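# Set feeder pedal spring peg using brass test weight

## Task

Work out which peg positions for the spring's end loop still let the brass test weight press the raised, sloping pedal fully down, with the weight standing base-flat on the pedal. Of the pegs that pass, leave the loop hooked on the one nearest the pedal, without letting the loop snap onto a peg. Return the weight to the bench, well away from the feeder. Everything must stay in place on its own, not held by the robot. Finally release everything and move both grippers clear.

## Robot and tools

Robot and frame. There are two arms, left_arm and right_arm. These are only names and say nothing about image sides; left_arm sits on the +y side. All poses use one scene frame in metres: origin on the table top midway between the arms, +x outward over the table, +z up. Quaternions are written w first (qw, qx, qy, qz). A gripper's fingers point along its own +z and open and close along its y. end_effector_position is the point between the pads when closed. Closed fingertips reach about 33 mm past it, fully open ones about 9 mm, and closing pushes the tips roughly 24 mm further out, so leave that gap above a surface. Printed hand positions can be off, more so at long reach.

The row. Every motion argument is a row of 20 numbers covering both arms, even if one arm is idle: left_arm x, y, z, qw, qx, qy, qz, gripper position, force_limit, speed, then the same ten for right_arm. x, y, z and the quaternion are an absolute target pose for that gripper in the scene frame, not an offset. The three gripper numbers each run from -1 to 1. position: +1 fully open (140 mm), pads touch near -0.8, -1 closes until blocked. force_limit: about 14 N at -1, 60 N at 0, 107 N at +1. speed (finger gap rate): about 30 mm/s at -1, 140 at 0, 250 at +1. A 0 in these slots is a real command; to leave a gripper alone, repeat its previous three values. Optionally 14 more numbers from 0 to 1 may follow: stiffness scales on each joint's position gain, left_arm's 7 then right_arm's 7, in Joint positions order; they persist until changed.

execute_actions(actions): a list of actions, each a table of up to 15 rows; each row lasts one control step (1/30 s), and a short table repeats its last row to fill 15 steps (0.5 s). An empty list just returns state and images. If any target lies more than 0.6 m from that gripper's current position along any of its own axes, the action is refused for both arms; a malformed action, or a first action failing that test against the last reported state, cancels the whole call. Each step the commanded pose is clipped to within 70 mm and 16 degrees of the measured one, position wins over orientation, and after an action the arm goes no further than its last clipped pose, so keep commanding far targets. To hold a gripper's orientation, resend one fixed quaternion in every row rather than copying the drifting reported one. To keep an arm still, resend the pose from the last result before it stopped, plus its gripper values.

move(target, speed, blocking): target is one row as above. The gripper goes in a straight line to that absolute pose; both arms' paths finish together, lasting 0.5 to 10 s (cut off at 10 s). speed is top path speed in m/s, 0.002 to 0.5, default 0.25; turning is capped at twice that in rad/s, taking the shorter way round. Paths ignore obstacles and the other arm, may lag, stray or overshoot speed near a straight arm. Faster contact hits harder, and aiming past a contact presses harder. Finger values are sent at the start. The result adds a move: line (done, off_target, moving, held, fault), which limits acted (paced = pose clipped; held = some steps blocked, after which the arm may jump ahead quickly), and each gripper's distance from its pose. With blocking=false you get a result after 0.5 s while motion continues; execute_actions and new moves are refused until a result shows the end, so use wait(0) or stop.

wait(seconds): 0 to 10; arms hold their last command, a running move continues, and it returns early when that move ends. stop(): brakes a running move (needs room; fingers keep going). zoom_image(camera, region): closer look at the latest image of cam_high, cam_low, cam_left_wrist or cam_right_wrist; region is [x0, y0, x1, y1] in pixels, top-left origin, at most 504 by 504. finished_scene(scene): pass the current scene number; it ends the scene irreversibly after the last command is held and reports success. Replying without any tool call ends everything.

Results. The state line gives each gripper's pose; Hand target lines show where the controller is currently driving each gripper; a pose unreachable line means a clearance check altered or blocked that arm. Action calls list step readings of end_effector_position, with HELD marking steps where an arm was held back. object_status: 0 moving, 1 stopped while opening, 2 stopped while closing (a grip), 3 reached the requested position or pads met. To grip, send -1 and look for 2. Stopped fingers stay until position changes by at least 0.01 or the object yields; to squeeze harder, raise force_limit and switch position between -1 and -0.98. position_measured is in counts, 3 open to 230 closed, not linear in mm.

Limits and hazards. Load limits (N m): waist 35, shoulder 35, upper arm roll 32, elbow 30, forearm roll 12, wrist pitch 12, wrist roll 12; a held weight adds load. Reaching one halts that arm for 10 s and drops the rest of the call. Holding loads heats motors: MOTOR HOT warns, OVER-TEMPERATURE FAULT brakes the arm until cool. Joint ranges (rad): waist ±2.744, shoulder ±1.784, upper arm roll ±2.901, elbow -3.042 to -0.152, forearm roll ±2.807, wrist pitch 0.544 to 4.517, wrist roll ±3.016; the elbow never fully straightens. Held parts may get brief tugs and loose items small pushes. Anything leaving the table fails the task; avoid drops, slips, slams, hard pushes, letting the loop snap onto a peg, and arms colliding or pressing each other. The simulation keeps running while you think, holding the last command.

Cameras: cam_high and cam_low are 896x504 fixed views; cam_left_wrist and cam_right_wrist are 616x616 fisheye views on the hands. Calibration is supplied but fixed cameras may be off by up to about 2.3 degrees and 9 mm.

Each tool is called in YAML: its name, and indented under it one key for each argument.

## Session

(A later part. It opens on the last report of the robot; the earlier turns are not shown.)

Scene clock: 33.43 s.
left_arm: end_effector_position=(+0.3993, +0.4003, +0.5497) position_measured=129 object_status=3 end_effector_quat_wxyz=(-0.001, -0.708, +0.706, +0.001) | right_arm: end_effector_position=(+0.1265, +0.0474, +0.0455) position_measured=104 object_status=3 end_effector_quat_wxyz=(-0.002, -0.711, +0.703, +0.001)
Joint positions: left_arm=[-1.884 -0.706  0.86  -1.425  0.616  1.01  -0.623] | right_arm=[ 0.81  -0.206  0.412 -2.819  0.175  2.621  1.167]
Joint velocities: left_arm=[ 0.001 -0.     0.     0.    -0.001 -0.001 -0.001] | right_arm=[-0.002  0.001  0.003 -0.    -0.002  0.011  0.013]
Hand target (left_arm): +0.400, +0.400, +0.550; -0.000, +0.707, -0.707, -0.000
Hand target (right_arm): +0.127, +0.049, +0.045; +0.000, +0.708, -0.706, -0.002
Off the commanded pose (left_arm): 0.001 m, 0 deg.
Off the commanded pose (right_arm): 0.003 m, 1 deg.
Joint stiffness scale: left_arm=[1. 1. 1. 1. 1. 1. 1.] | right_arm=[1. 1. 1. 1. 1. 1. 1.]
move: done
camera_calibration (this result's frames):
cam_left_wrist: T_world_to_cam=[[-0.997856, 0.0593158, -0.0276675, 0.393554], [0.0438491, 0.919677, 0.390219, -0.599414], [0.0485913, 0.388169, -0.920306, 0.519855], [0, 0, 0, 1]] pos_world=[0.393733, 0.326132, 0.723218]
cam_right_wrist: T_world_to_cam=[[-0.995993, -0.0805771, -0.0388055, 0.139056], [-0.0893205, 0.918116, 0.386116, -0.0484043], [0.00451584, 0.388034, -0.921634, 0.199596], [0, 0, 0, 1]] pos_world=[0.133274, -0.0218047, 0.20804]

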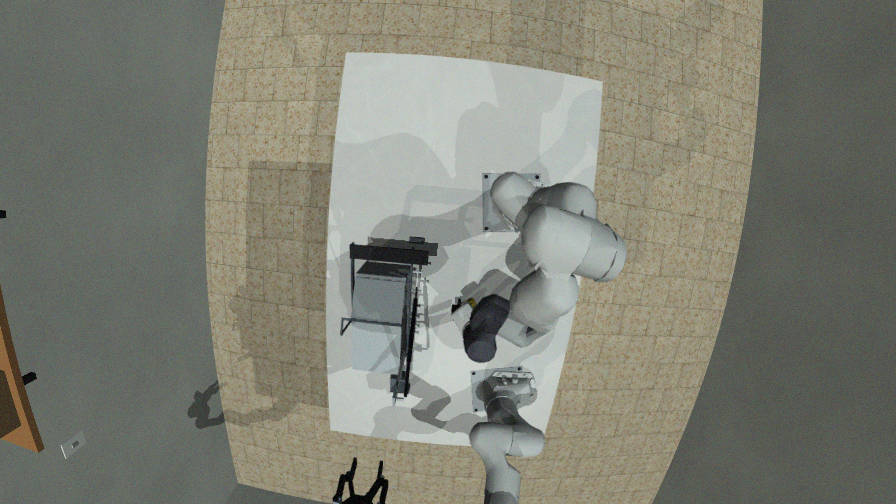

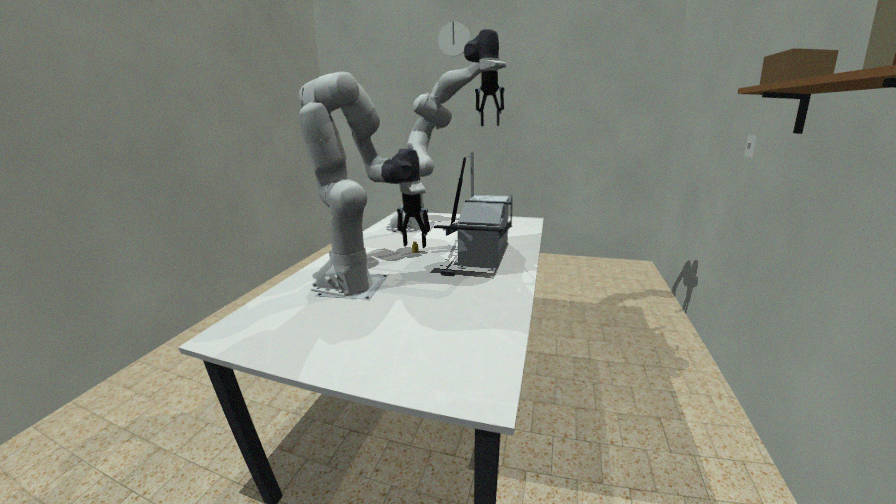

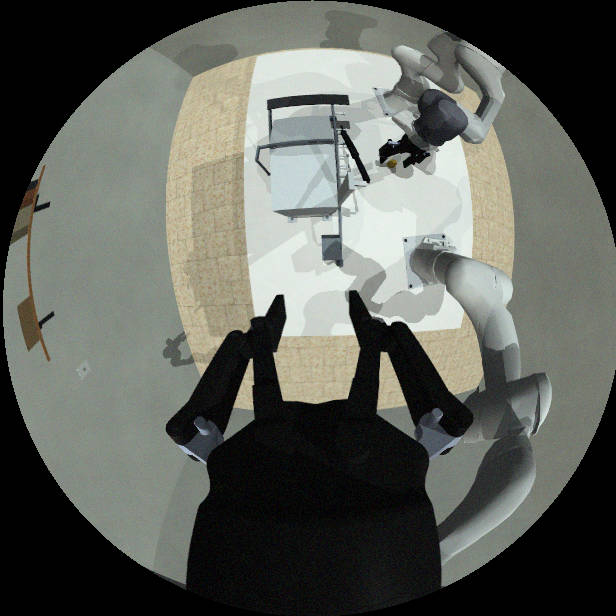

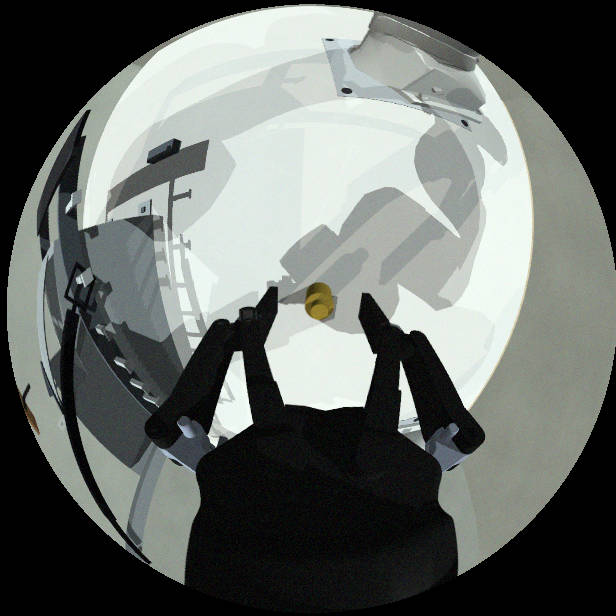

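move:
  target: [0.4,0.4,0.55,0,0.707,-0.707,0,0,0,0,0.127,0.051,0.043,0,0.707,-0.707,0,-1,0,-0.5]
  speed: 0.05

move:
  target: [0.4,0.4,0.55,0,0.707,-0.707,0,0,0,0,0.14,0.0,0.3,0,0.707,-0.707,0,-1,0,-0.5]
  speed: 0.25

zoom_image:
  camera: "cam_right_wrist"
  region: [100, 160, 340, 400]

Scene clock: 34.80 s.
left_arm: end_effector_position=(+0.3993, +0.4003, +0.5497) position_measured=129 object_status=3 end_effector_quat_wxyz=(-0.001, -0.708, +0.706, +0.001) | right_arm: end_effector_position=(+0.1262, +0.0497, +0.0431) position_measured=194 object_status=2 end_effector_quat_wxyz=(-0.002, -0.710, +0.704, -0.000)
Joint positions: left_arm=[-1.884 -0.706  0.86  -1.425  0.616  1.01  -0.623] | right_arm=[ 0.804 -0.191  0.421 -2.813  0.162  2.63   1.183]
Joint velocities: left_arm=[-0.001  0.001  0.001  0.001  0.001 -0.001  0.002] | right_arm=[-0.001  0.     0.002 -0.    -0.001  0.     0.009]
Hand target (left_arm): +0.400, +0.400, +0.550; -0.000, +0.707, -0.707, -0.000
Hand target (right_arm): +0.127, +0.051, +0.043; +0.000, +0.707, -0.707, -0.000
Off the commanded pose (left_arm): 0.001 m, 0 deg.
Off the commanded pose (right_arm): 0.002 m, 1 deg.
Joint stiffness scale: left_arm=[1. 1. 1. 1. 1. 1. 1.] | right_arm=[1. 1. 1. 1. 1. 1. 1.]
move: done
camera_calibration (this result's frames):
cam_left_wrist: T_world_to_cam=[[-0.997855, 0.0593334, -0.0276726, 0.393547], [0.0438632, 0.919676, 0.39022, -0.599419], [0.048603, 0.388169, -0.920306, 0.51985], [0, 0, 0, 1]] pos_world=[0.393728, 0.326131, 0.723216]
cam_right_wrist: T_world_to_cam=[[-0.996065, -0.07815, -0.0418044, 0.138816], [-0.0882368, 0.91872, 0.384925, -0.0497059], [0.0083247, 0.387099, -0.922001, 0.196062], [0, 0, 0, 1]] pos_world=[0.132252, -0.0193812, 0.205706]

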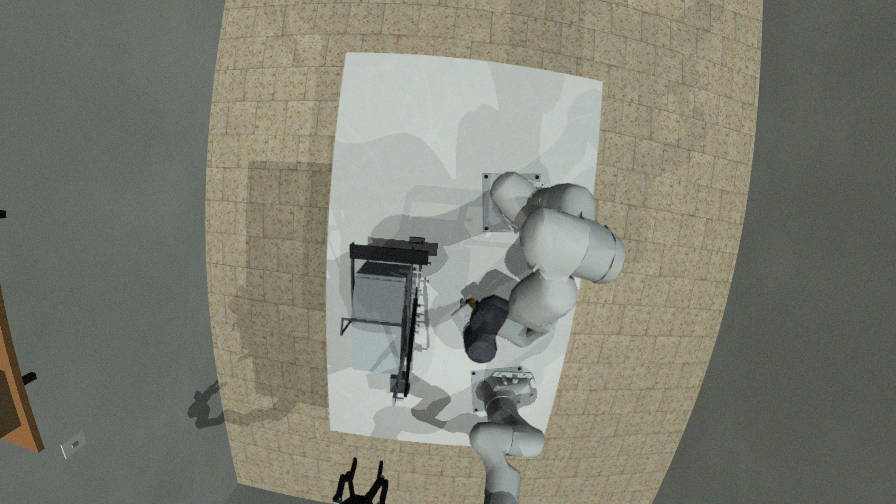

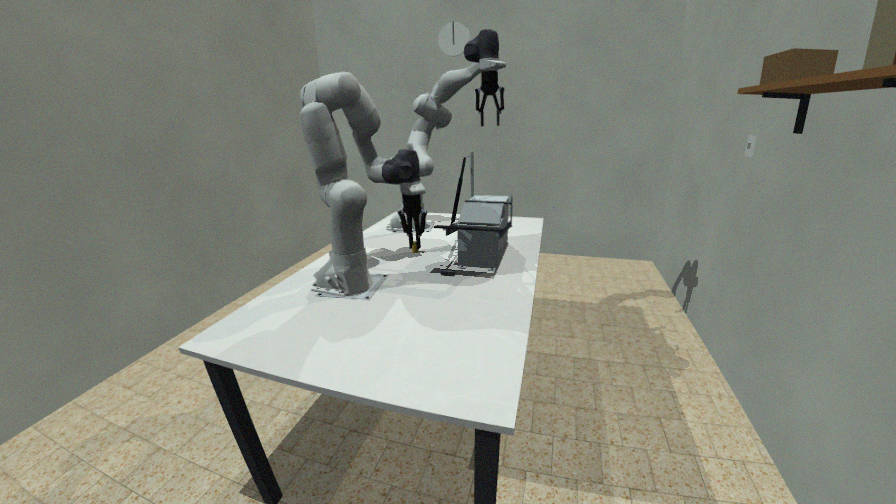

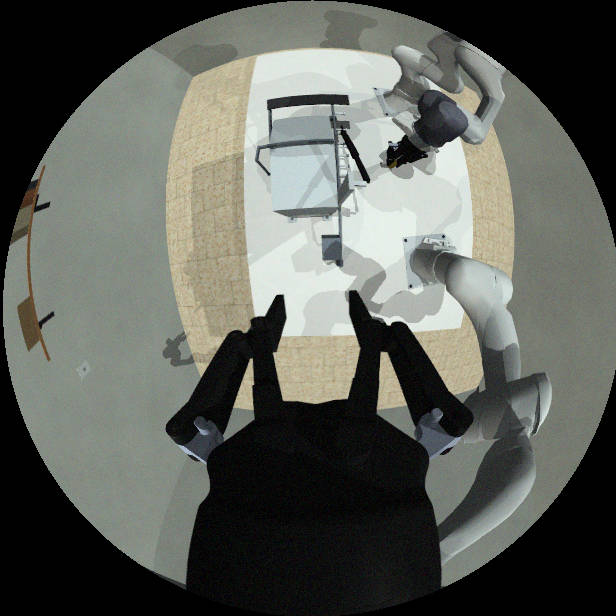

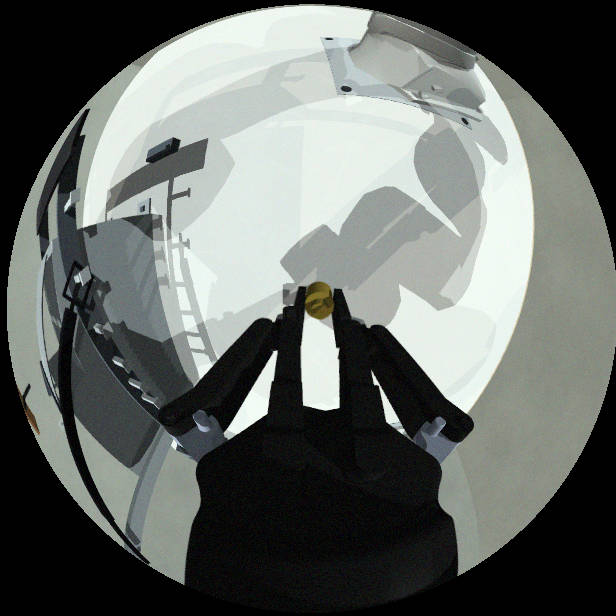

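Scene clock: 36.63 s.
left_arm: end_effector_position=(+0.3993, +0.4003, +0.5497) position_measured=129 object_status=3 end_effector_quat_wxyz=(-0.001, -0.708, +0.706, +0.001) | right_arm: end_effector_position=(+0.1462, +0.0048, +0.2969) position_measured=194 object_status=2 end_effector_quat_wxyz=(+0.000, -0.700, +0.714, -0.004)
Joint positions: left_arm=[-1.884 -0.706  0.86  -1.425  0.616  1.01  -0.623] | right_arm=[ 0.849 -0.737  0.201 -2.524  0.131  1.793  1.105]
Joint velocities: left_arm=[ 0.001  0.     0.001 -0.     0.     0.    -0.   ] | right_arm=[ 0.001  0.001  0.001 -0.006  0.001 -0.005 -0.003]
Hand target (left_arm): +0.400, +0.400, +0.550; -0.000, +0.707, -0.707, -0.000
Hand target (right_arm): +0.146, +0.004, +0.299; -0.001, +0.703, -0.711, +0.004
Off the commanded pose (left_arm): 0.001 m, 0 deg.
Off the commanded pose (right_arm): 0.008 m, 1 deg.
Joint stiffness scale: left_arm=[1. 1. 1. 1. 1. 1. 1.] | right_arm=[1. 1. 1. 1. 1. 1. 1.]
move: off_target (right_arm)
camera_calibration (this result's frames):
cam_left_wrist: T_world_to_cam=[[-0.997854, 0.0593453, -0.0276761, 0.393542], [0.0438729, 0.919676, 0.390219, -0.599421], [0.0486108, 0.388168, -0.920306, 0.519847], [0, 0, 0, 1]] pos_world=[0.393725, 0.326131, 0.723216]
cam_right_wrist: T_world_to_cam=[[-0.99755, -0.0498006, -0.0491214, 0.168101], [-0.0648356, 0.921857, 0.382068, -0.106999], [0.0262557, 0.384317, -0.922828, 0.444902], [0, 0, 0, 1]] pos_world=[0.149071, -0.0639746, 0.459706]

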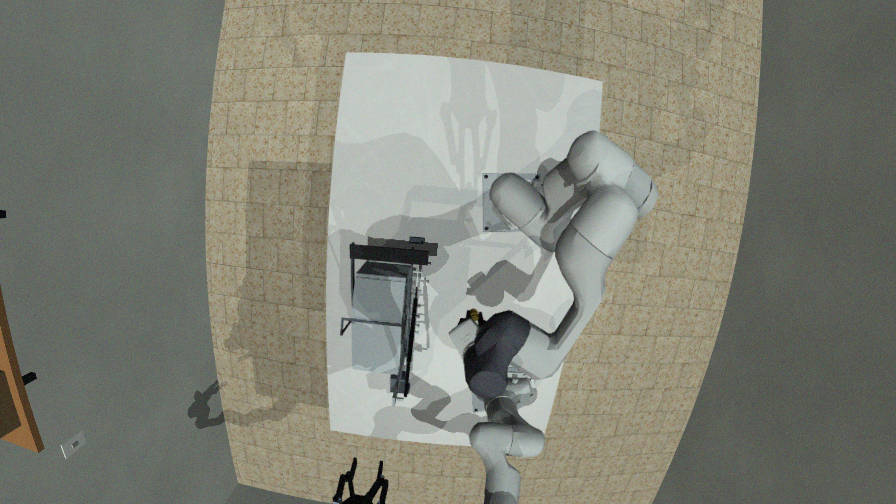

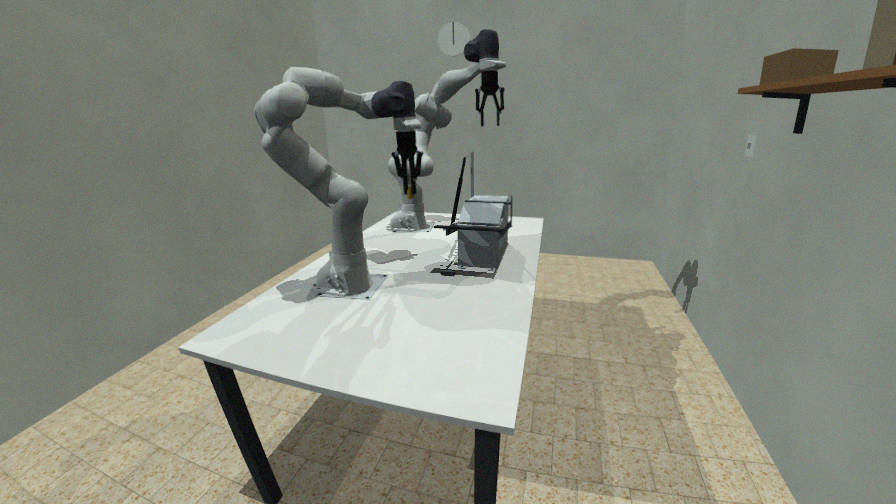

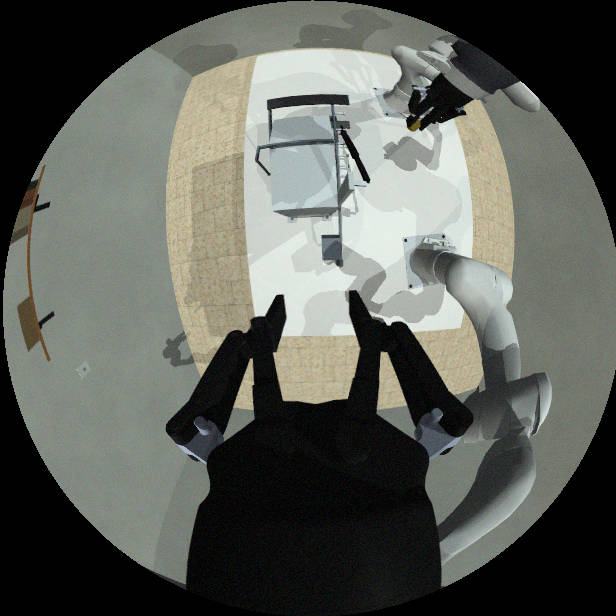

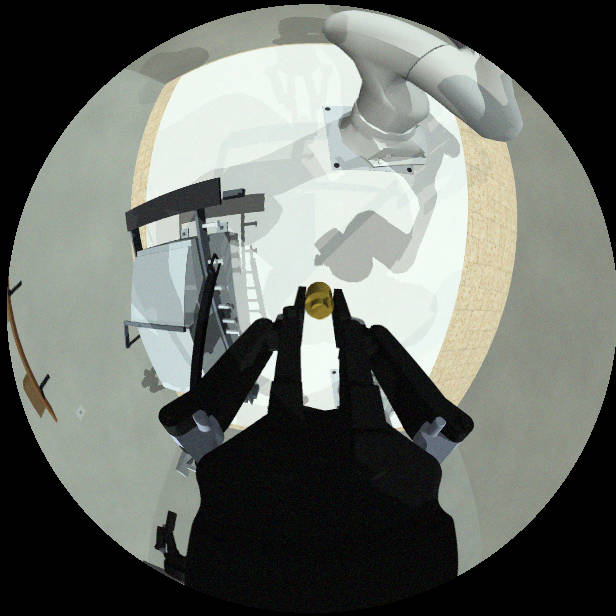

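Region (100, 160, 340, 400) of cam_right_wrist's 616x616 image, scaled by 2.100, with more detail than that image has.

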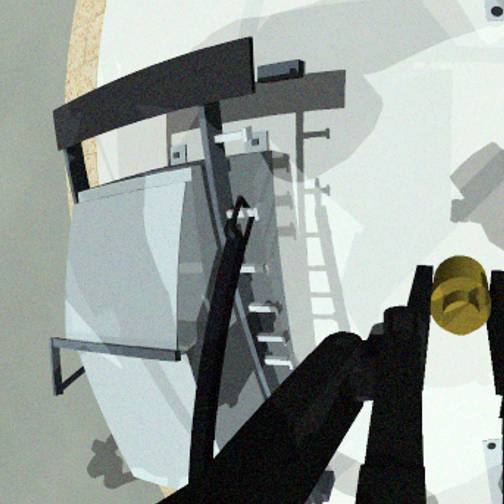

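move:
  target: [0.4,0.4,0.55,0,0.707,-0.707,0,0,0,0,0.25,-0.12,0.3,0.0923,0.701,-0.701,0.0923,-1,0,-0.5]
  speed: 0.25

move:
  target: [0.4,0.4,0.55,0,0.707,-0.707,0,0,0,0,0.35,-0.11,0.245,0.0923,0.701,-0.701,0.0923,-1,0,-0.5]
  speed: 0.15

zoom_image:
  camera: "cam_right_wrist"
  region: [220, 200, 420, 400]

zoom_image:
  camera: "cam_low"
  region: [420, 170, 530, 280]

Scene clock: 40.37 s.
left_arm: end_effector_position=(+0.3993, +0.4003, +0.5497) position_measured=129 object_status=3 end_effector_quat_wxyz=(-0.001, -0.708, +0.706, +0.001) | right_arm: end_effector_position=(+0.2491, -0.1192, +0.3013) position_measured=194 object_status=2 end_effector_quat_wxyz=(-0.094, -0.696, +0.706, -0.089)
Joint positions: left_arm=[-1.884 -0.706  0.86  -1.425  0.616  1.01  -0.623] | right_arm=[ 0.776 -0.662 -0.006 -2.459 -0.161  1.588  0.919]
Joint velocities: left_arm=[-0.001 -0.     0.001 -0.     0.001 -0.001 -0.001] | right_arm=[ 0.005 -0.001 -0.004 -0.    -0.004 -0.004 -0.023]
Hand target (left_arm): +0.400, +0.400, +0.550; -0.000, +0.707, -0.707, -0.000
Hand target (right_arm): +0.249, -0.120, +0.302; +0.095, +0.701, -0.701, +0.090
Off the commanded pose (left_arm): 0.001 m, 0 deg.
Off the commanded pose (right_arm): 0.002 m, 1 deg.
Joint stiffness scale: left_arm=[1. 1. 1. 1. 1. 1. 1.] | right_arm=[1. 1. 1. 1. 1. 1. 1.]
move: done
camera_calibration (this result's frames):
cam_left_wrist: T_world_to_cam=[[-0.997851, 0.0593823, -0.0276834, 0.393524], [0.0439041, 0.919674, 0.390221, -0.599431], [0.0486319, 0.388167, -0.920305, 0.519835], [0, 0, 0, 1]] pos_world=[0.393716, 0.32613, 0.723211]
cam_right_wrist: T_world_to_cam=[[-0.997705, -0.0647144, -0.0199068, 0.254267], [-0.066855, 0.988103, 0.138501, 0.0940582], [0.010707, 0.139514, -0.990162, 0.488899], [0, 0, 0, 1]] pos_world=[0.254737, -0.144693, 0.476124]

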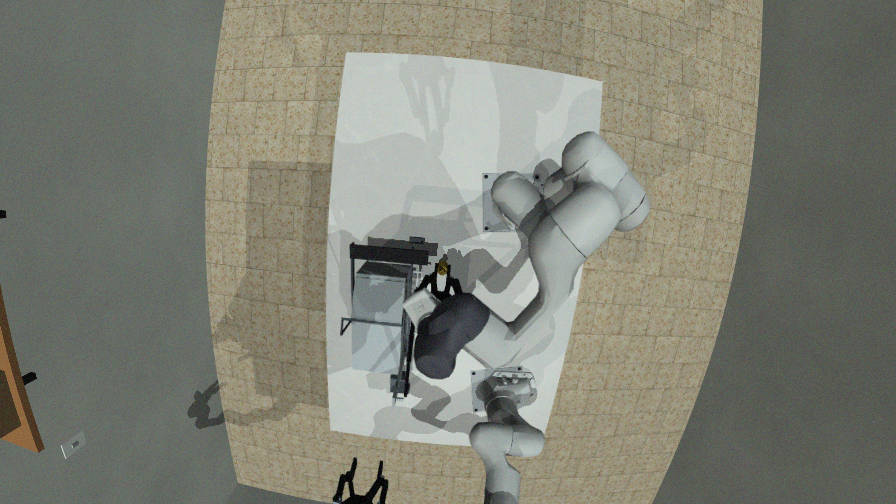

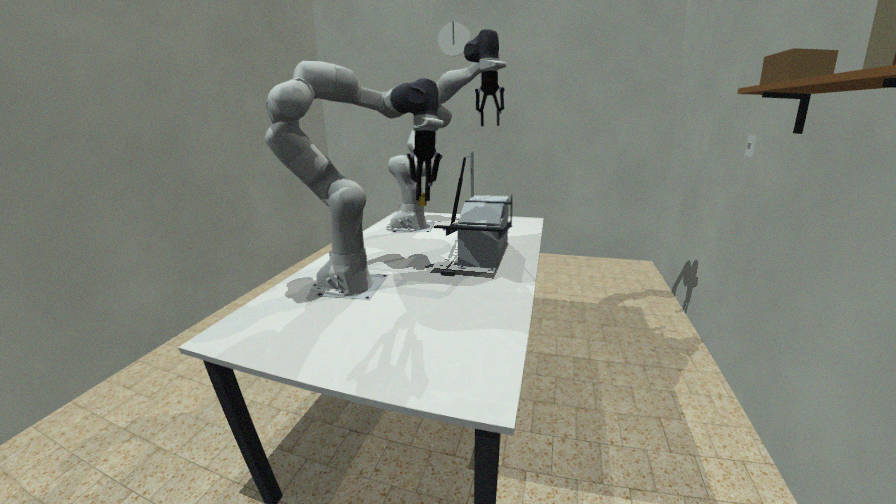

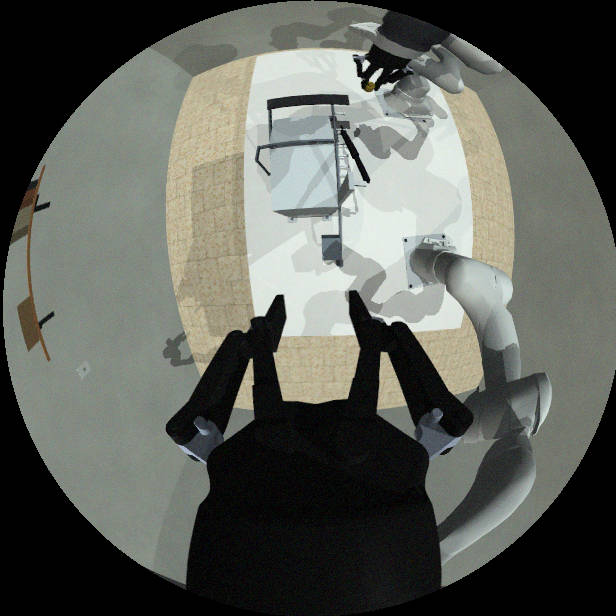

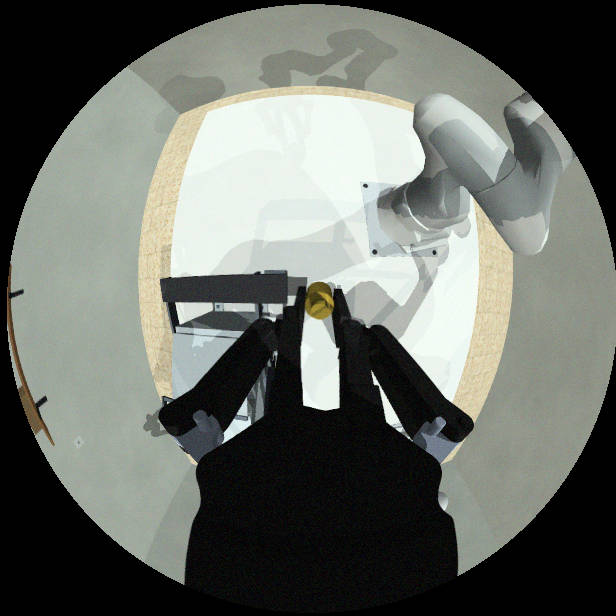

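Scene clock: 41.73 s.
left_arm: end_effector_position=(+0.3993, +0.4003, +0.5497) position_measured=129 object_status=3 end_effector_quat_wxyz=(-0.001, -0.708, +0.706, +0.001) | right_arm: end_effector_position=(+0.3454, -0.1121, +0.2429) position_measured=194 object_status=2 end_effector_quat_wxyz=(-0.096, -0.698, +0.704, -0.091)
Joint positions: left_arm=[-1.884 -0.706  0.86  -1.425  0.616  1.01  -0.623] | right_arm=[ 0.753 -0.398 -0.144 -2.404 -0.251  1.812  0.835]
Joint velocities: left_arm=[ 0.001 -0.     0.001 -0.001  0.001  0.001 -0.001] | right_arm=[ 0.001  0.002  0.    -0.001 -0.     0.01  -0.016]
Hand target (left_arm): +0.400, +0.400, +0.550; -0.000, +0.707, -0.707, -0.000
Hand target (right_arm): +0.348, -0.110, +0.244; +0.093, +0.703, -0.700, +0.091
Off the commanded pose (left_arm): 0.001 m, 0 deg.
Off the commanded pose (right_arm): 0.005 m, 1 deg.
Joint stiffness scale: left_arm=[1. 1. 1. 1. 1. 1. 1.] | right_arm=[1. 1. 1. 1. 1. 1. 1.]
move: off_target (right_arm)
camera_calibration (this result's frames):
cam_left_wrist: T_world_to_cam=[[-0.997851, 0.0593903, -0.0276847, 0.39352], [0.0439109, 0.919674, 0.39022, -0.599432], [0.0486361, 0.388166, -0.920305, 0.519833], [0, 0, 0, 1]] pos_world=[0.393714, 0.32613, 0.72321]
cam_right_wrist: T_world_to_cam=[[-0.997499, -0.0684563, -0.0175845, 0.348602], [-0.0701935, 0.988604, 0.133174, 0.104056], [0.00826751, 0.134076, -0.990937, 0.429519], [0, 0, 0, 1]] pos_world=[0.351483, -0.136595, 0.417899]

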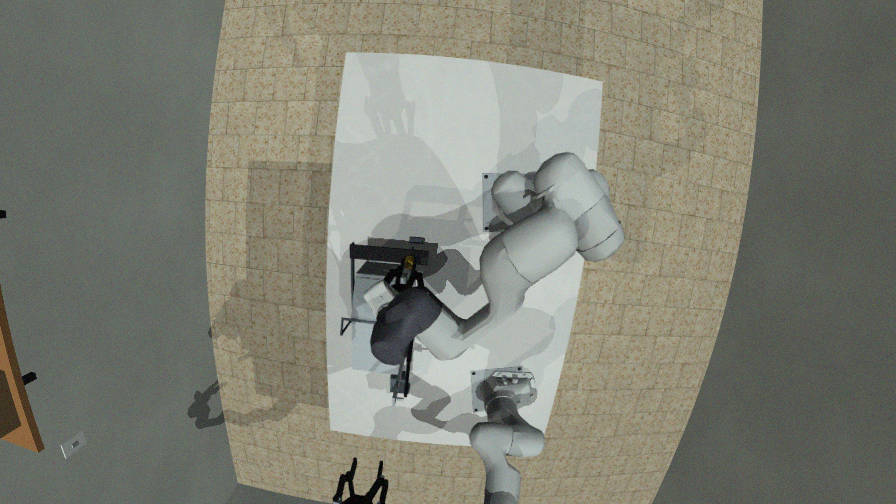

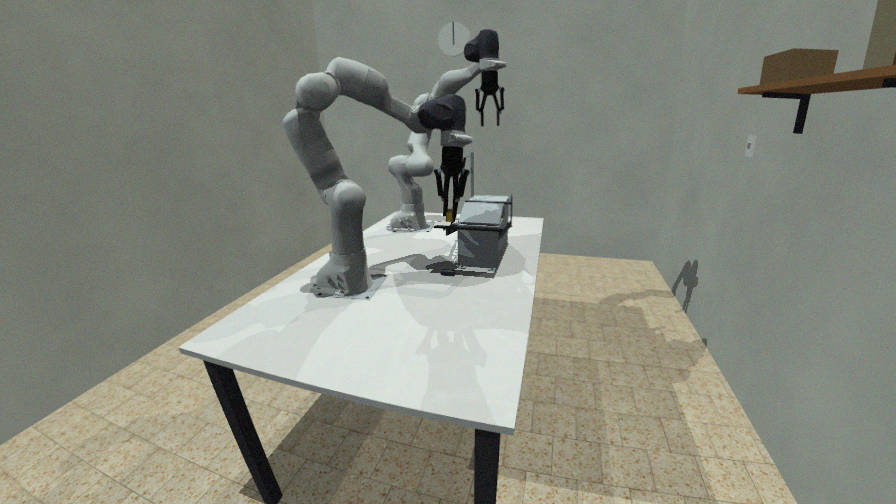

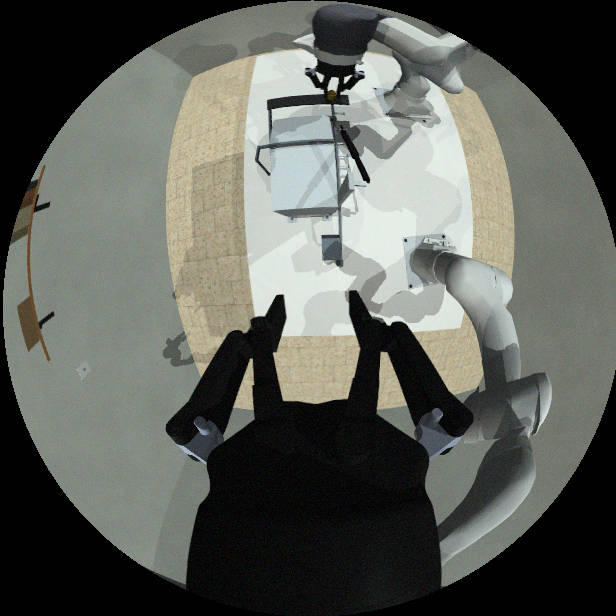

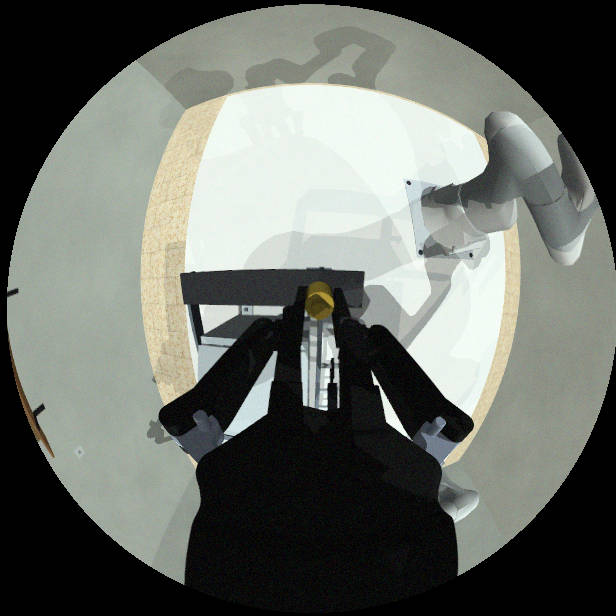

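Region (220, 200, 420, 400) of cam_right_wrist's 616x616 image, scaled by 2.520, with more detail than that image has.

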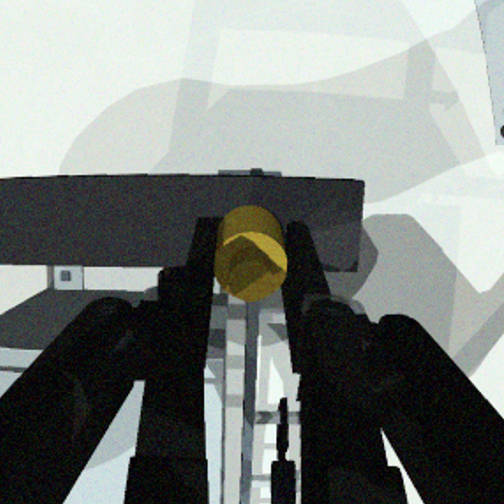

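Region (420, 170, 530, 280) of cam_low's 896x504 image, scaled by 4.582, with more detail than that image has.

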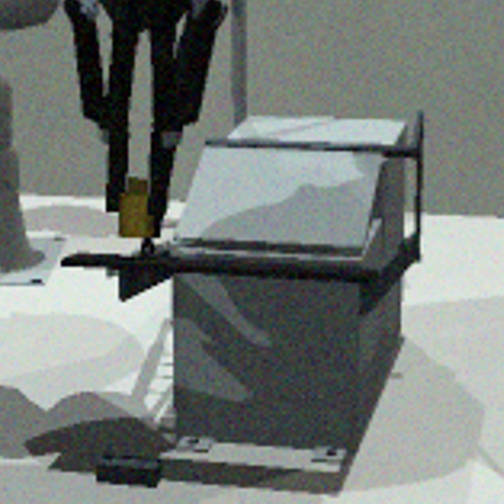

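move:
  target: [0.4,0.4,0.55,0,0.707,-0.707,0,0,0,0,0.35,-0.117,0.224,0.0923,0.701,-0.701,0.0923,-1,0,-0.5]
  speed: 0.03

zoom_image:
  camera: "cam_low"
  region: [420, 170, 530, 280]

zoom_image:
  camera: "cam_right_wrist"
  region: [220, 200, 420, 400]

Scene clock: 43.03 s.
left_arm: end_effector_position=(+0.3993, +0.4003, +0.5497) position_measured=129 object_status=3 end_effector_quat_wxyz=(-0.001, -0.708, +0.706, +0.001) | right_arm: end_effector_position=(+0.3467, -0.1170, +0.2252) position_measured=194 object_status=2 end_effector_quat_wxyz=(-0.095, -0.700, +0.702, -0.092)
Joint positions: left_arm=[-1.884 -0.706  0.86  -1.425  0.616  1.01  -0.623] | right_arm=[ 0.752 -0.395 -0.156 -2.447 -0.264  1.863  0.831]
Joint velocities: left_arm=[ 0.    -0.    -0.    -0.001  0.002  0.001 -0.   ] | right_arm=[-0.    -0.001 -0.003 -0.    -0.004  0.017 -0.   ]
Hand target (left_arm): +0.400, +0.400, +0.550; -0.000, +0.707, -0.707, -0.000
Hand target (right_arm): +0.350, -0.117, +0.224; +0.092, +0.701, -0.701, +0.092
Off the commanded pose (left_arm): 0.001 m, 0 deg.
Off the commanded pose (right_arm): 0.003 m, 0 deg.
Joint stiffness scale: left_arm=[1. 1. 1. 1. 1. 1. 1.] | right_arm=[1. 1. 1. 1. 1. 1. 1.]
move: done
camera_calibration (this result's frames):
cam_left_wrist: T_world_to_cam=[[-0.99785, 0.0593982, -0.0276862, 0.393517], [0.0439176, 0.919674, 0.390219, -0.599434], [0.0486406, 0.388165, -0.920306, 0.519831], [0, 0, 0, 1]] pos_world=[0.393712, 0.32613, 0.72321]
cam_right_wrist: T_world_to_cam=[[-0.996859, -0.0766546, -0.0199144, 0.348592], [-0.07864, 0.987845, 0.134085, 0.114018], [0.00939412, 0.13523, -0.99077, 0.412259], [0, 0, 0, 1]] pos_world=[0.352591, -0.141661, 0.400107]

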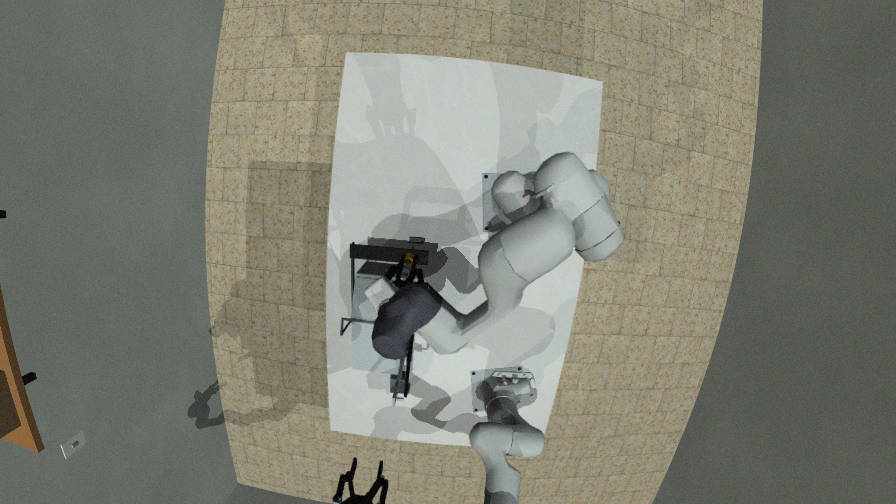

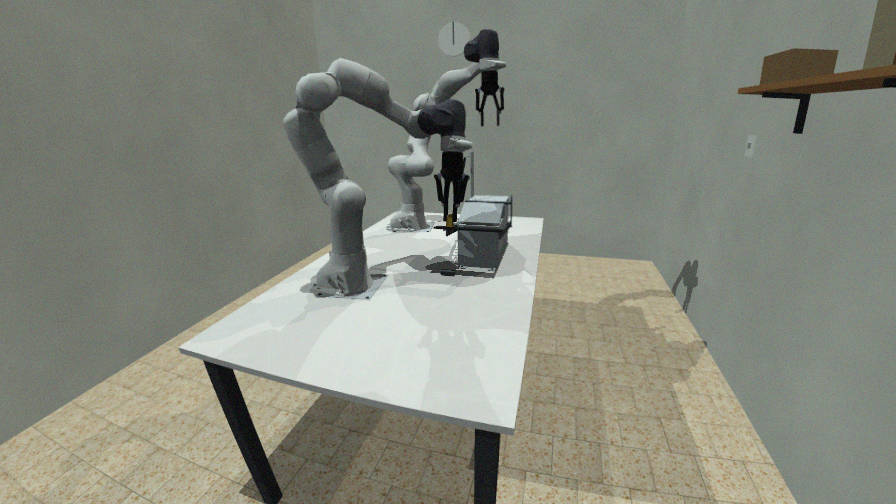

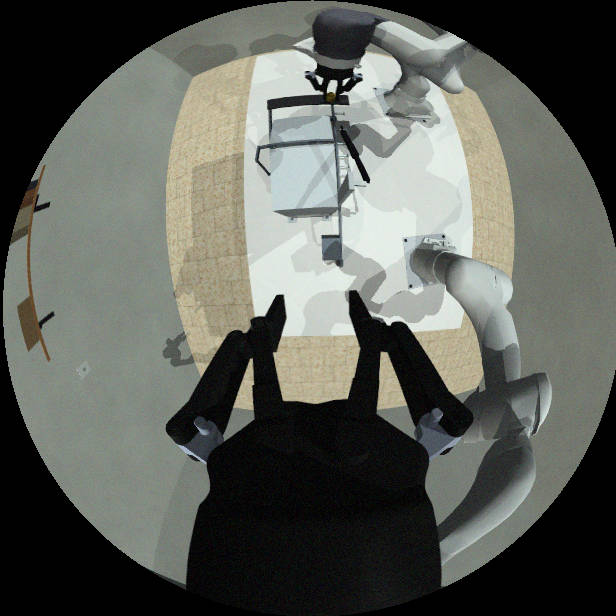

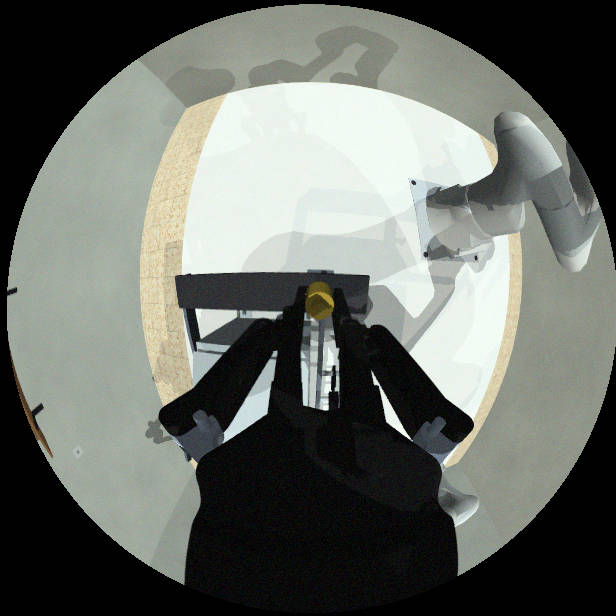

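Region (420, 170, 530, 280) of cam_low's 896x504 image, scaled by 4.582, with more detail than that image has.

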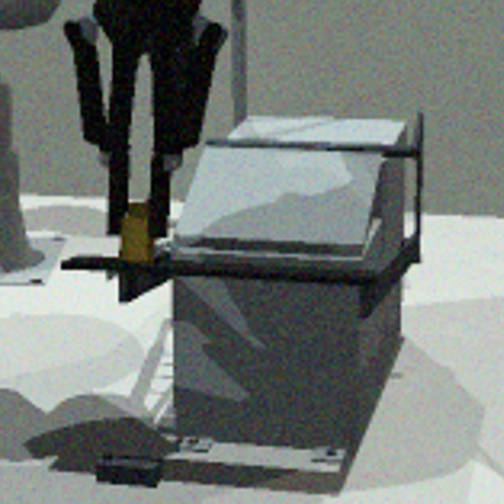

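Region (220, 200, 420, 400) of cam_right_wrist's 616x616 image, scaled by 2.520, with more detail than that image has.

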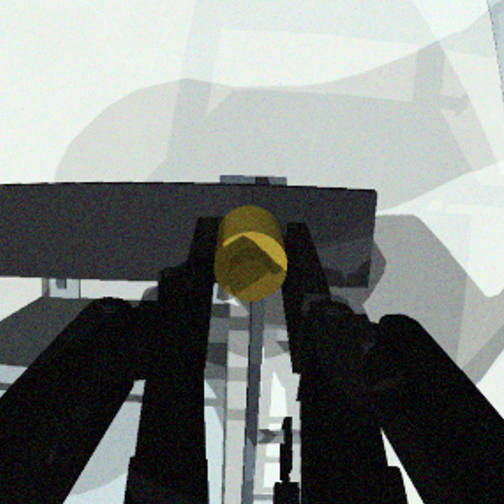

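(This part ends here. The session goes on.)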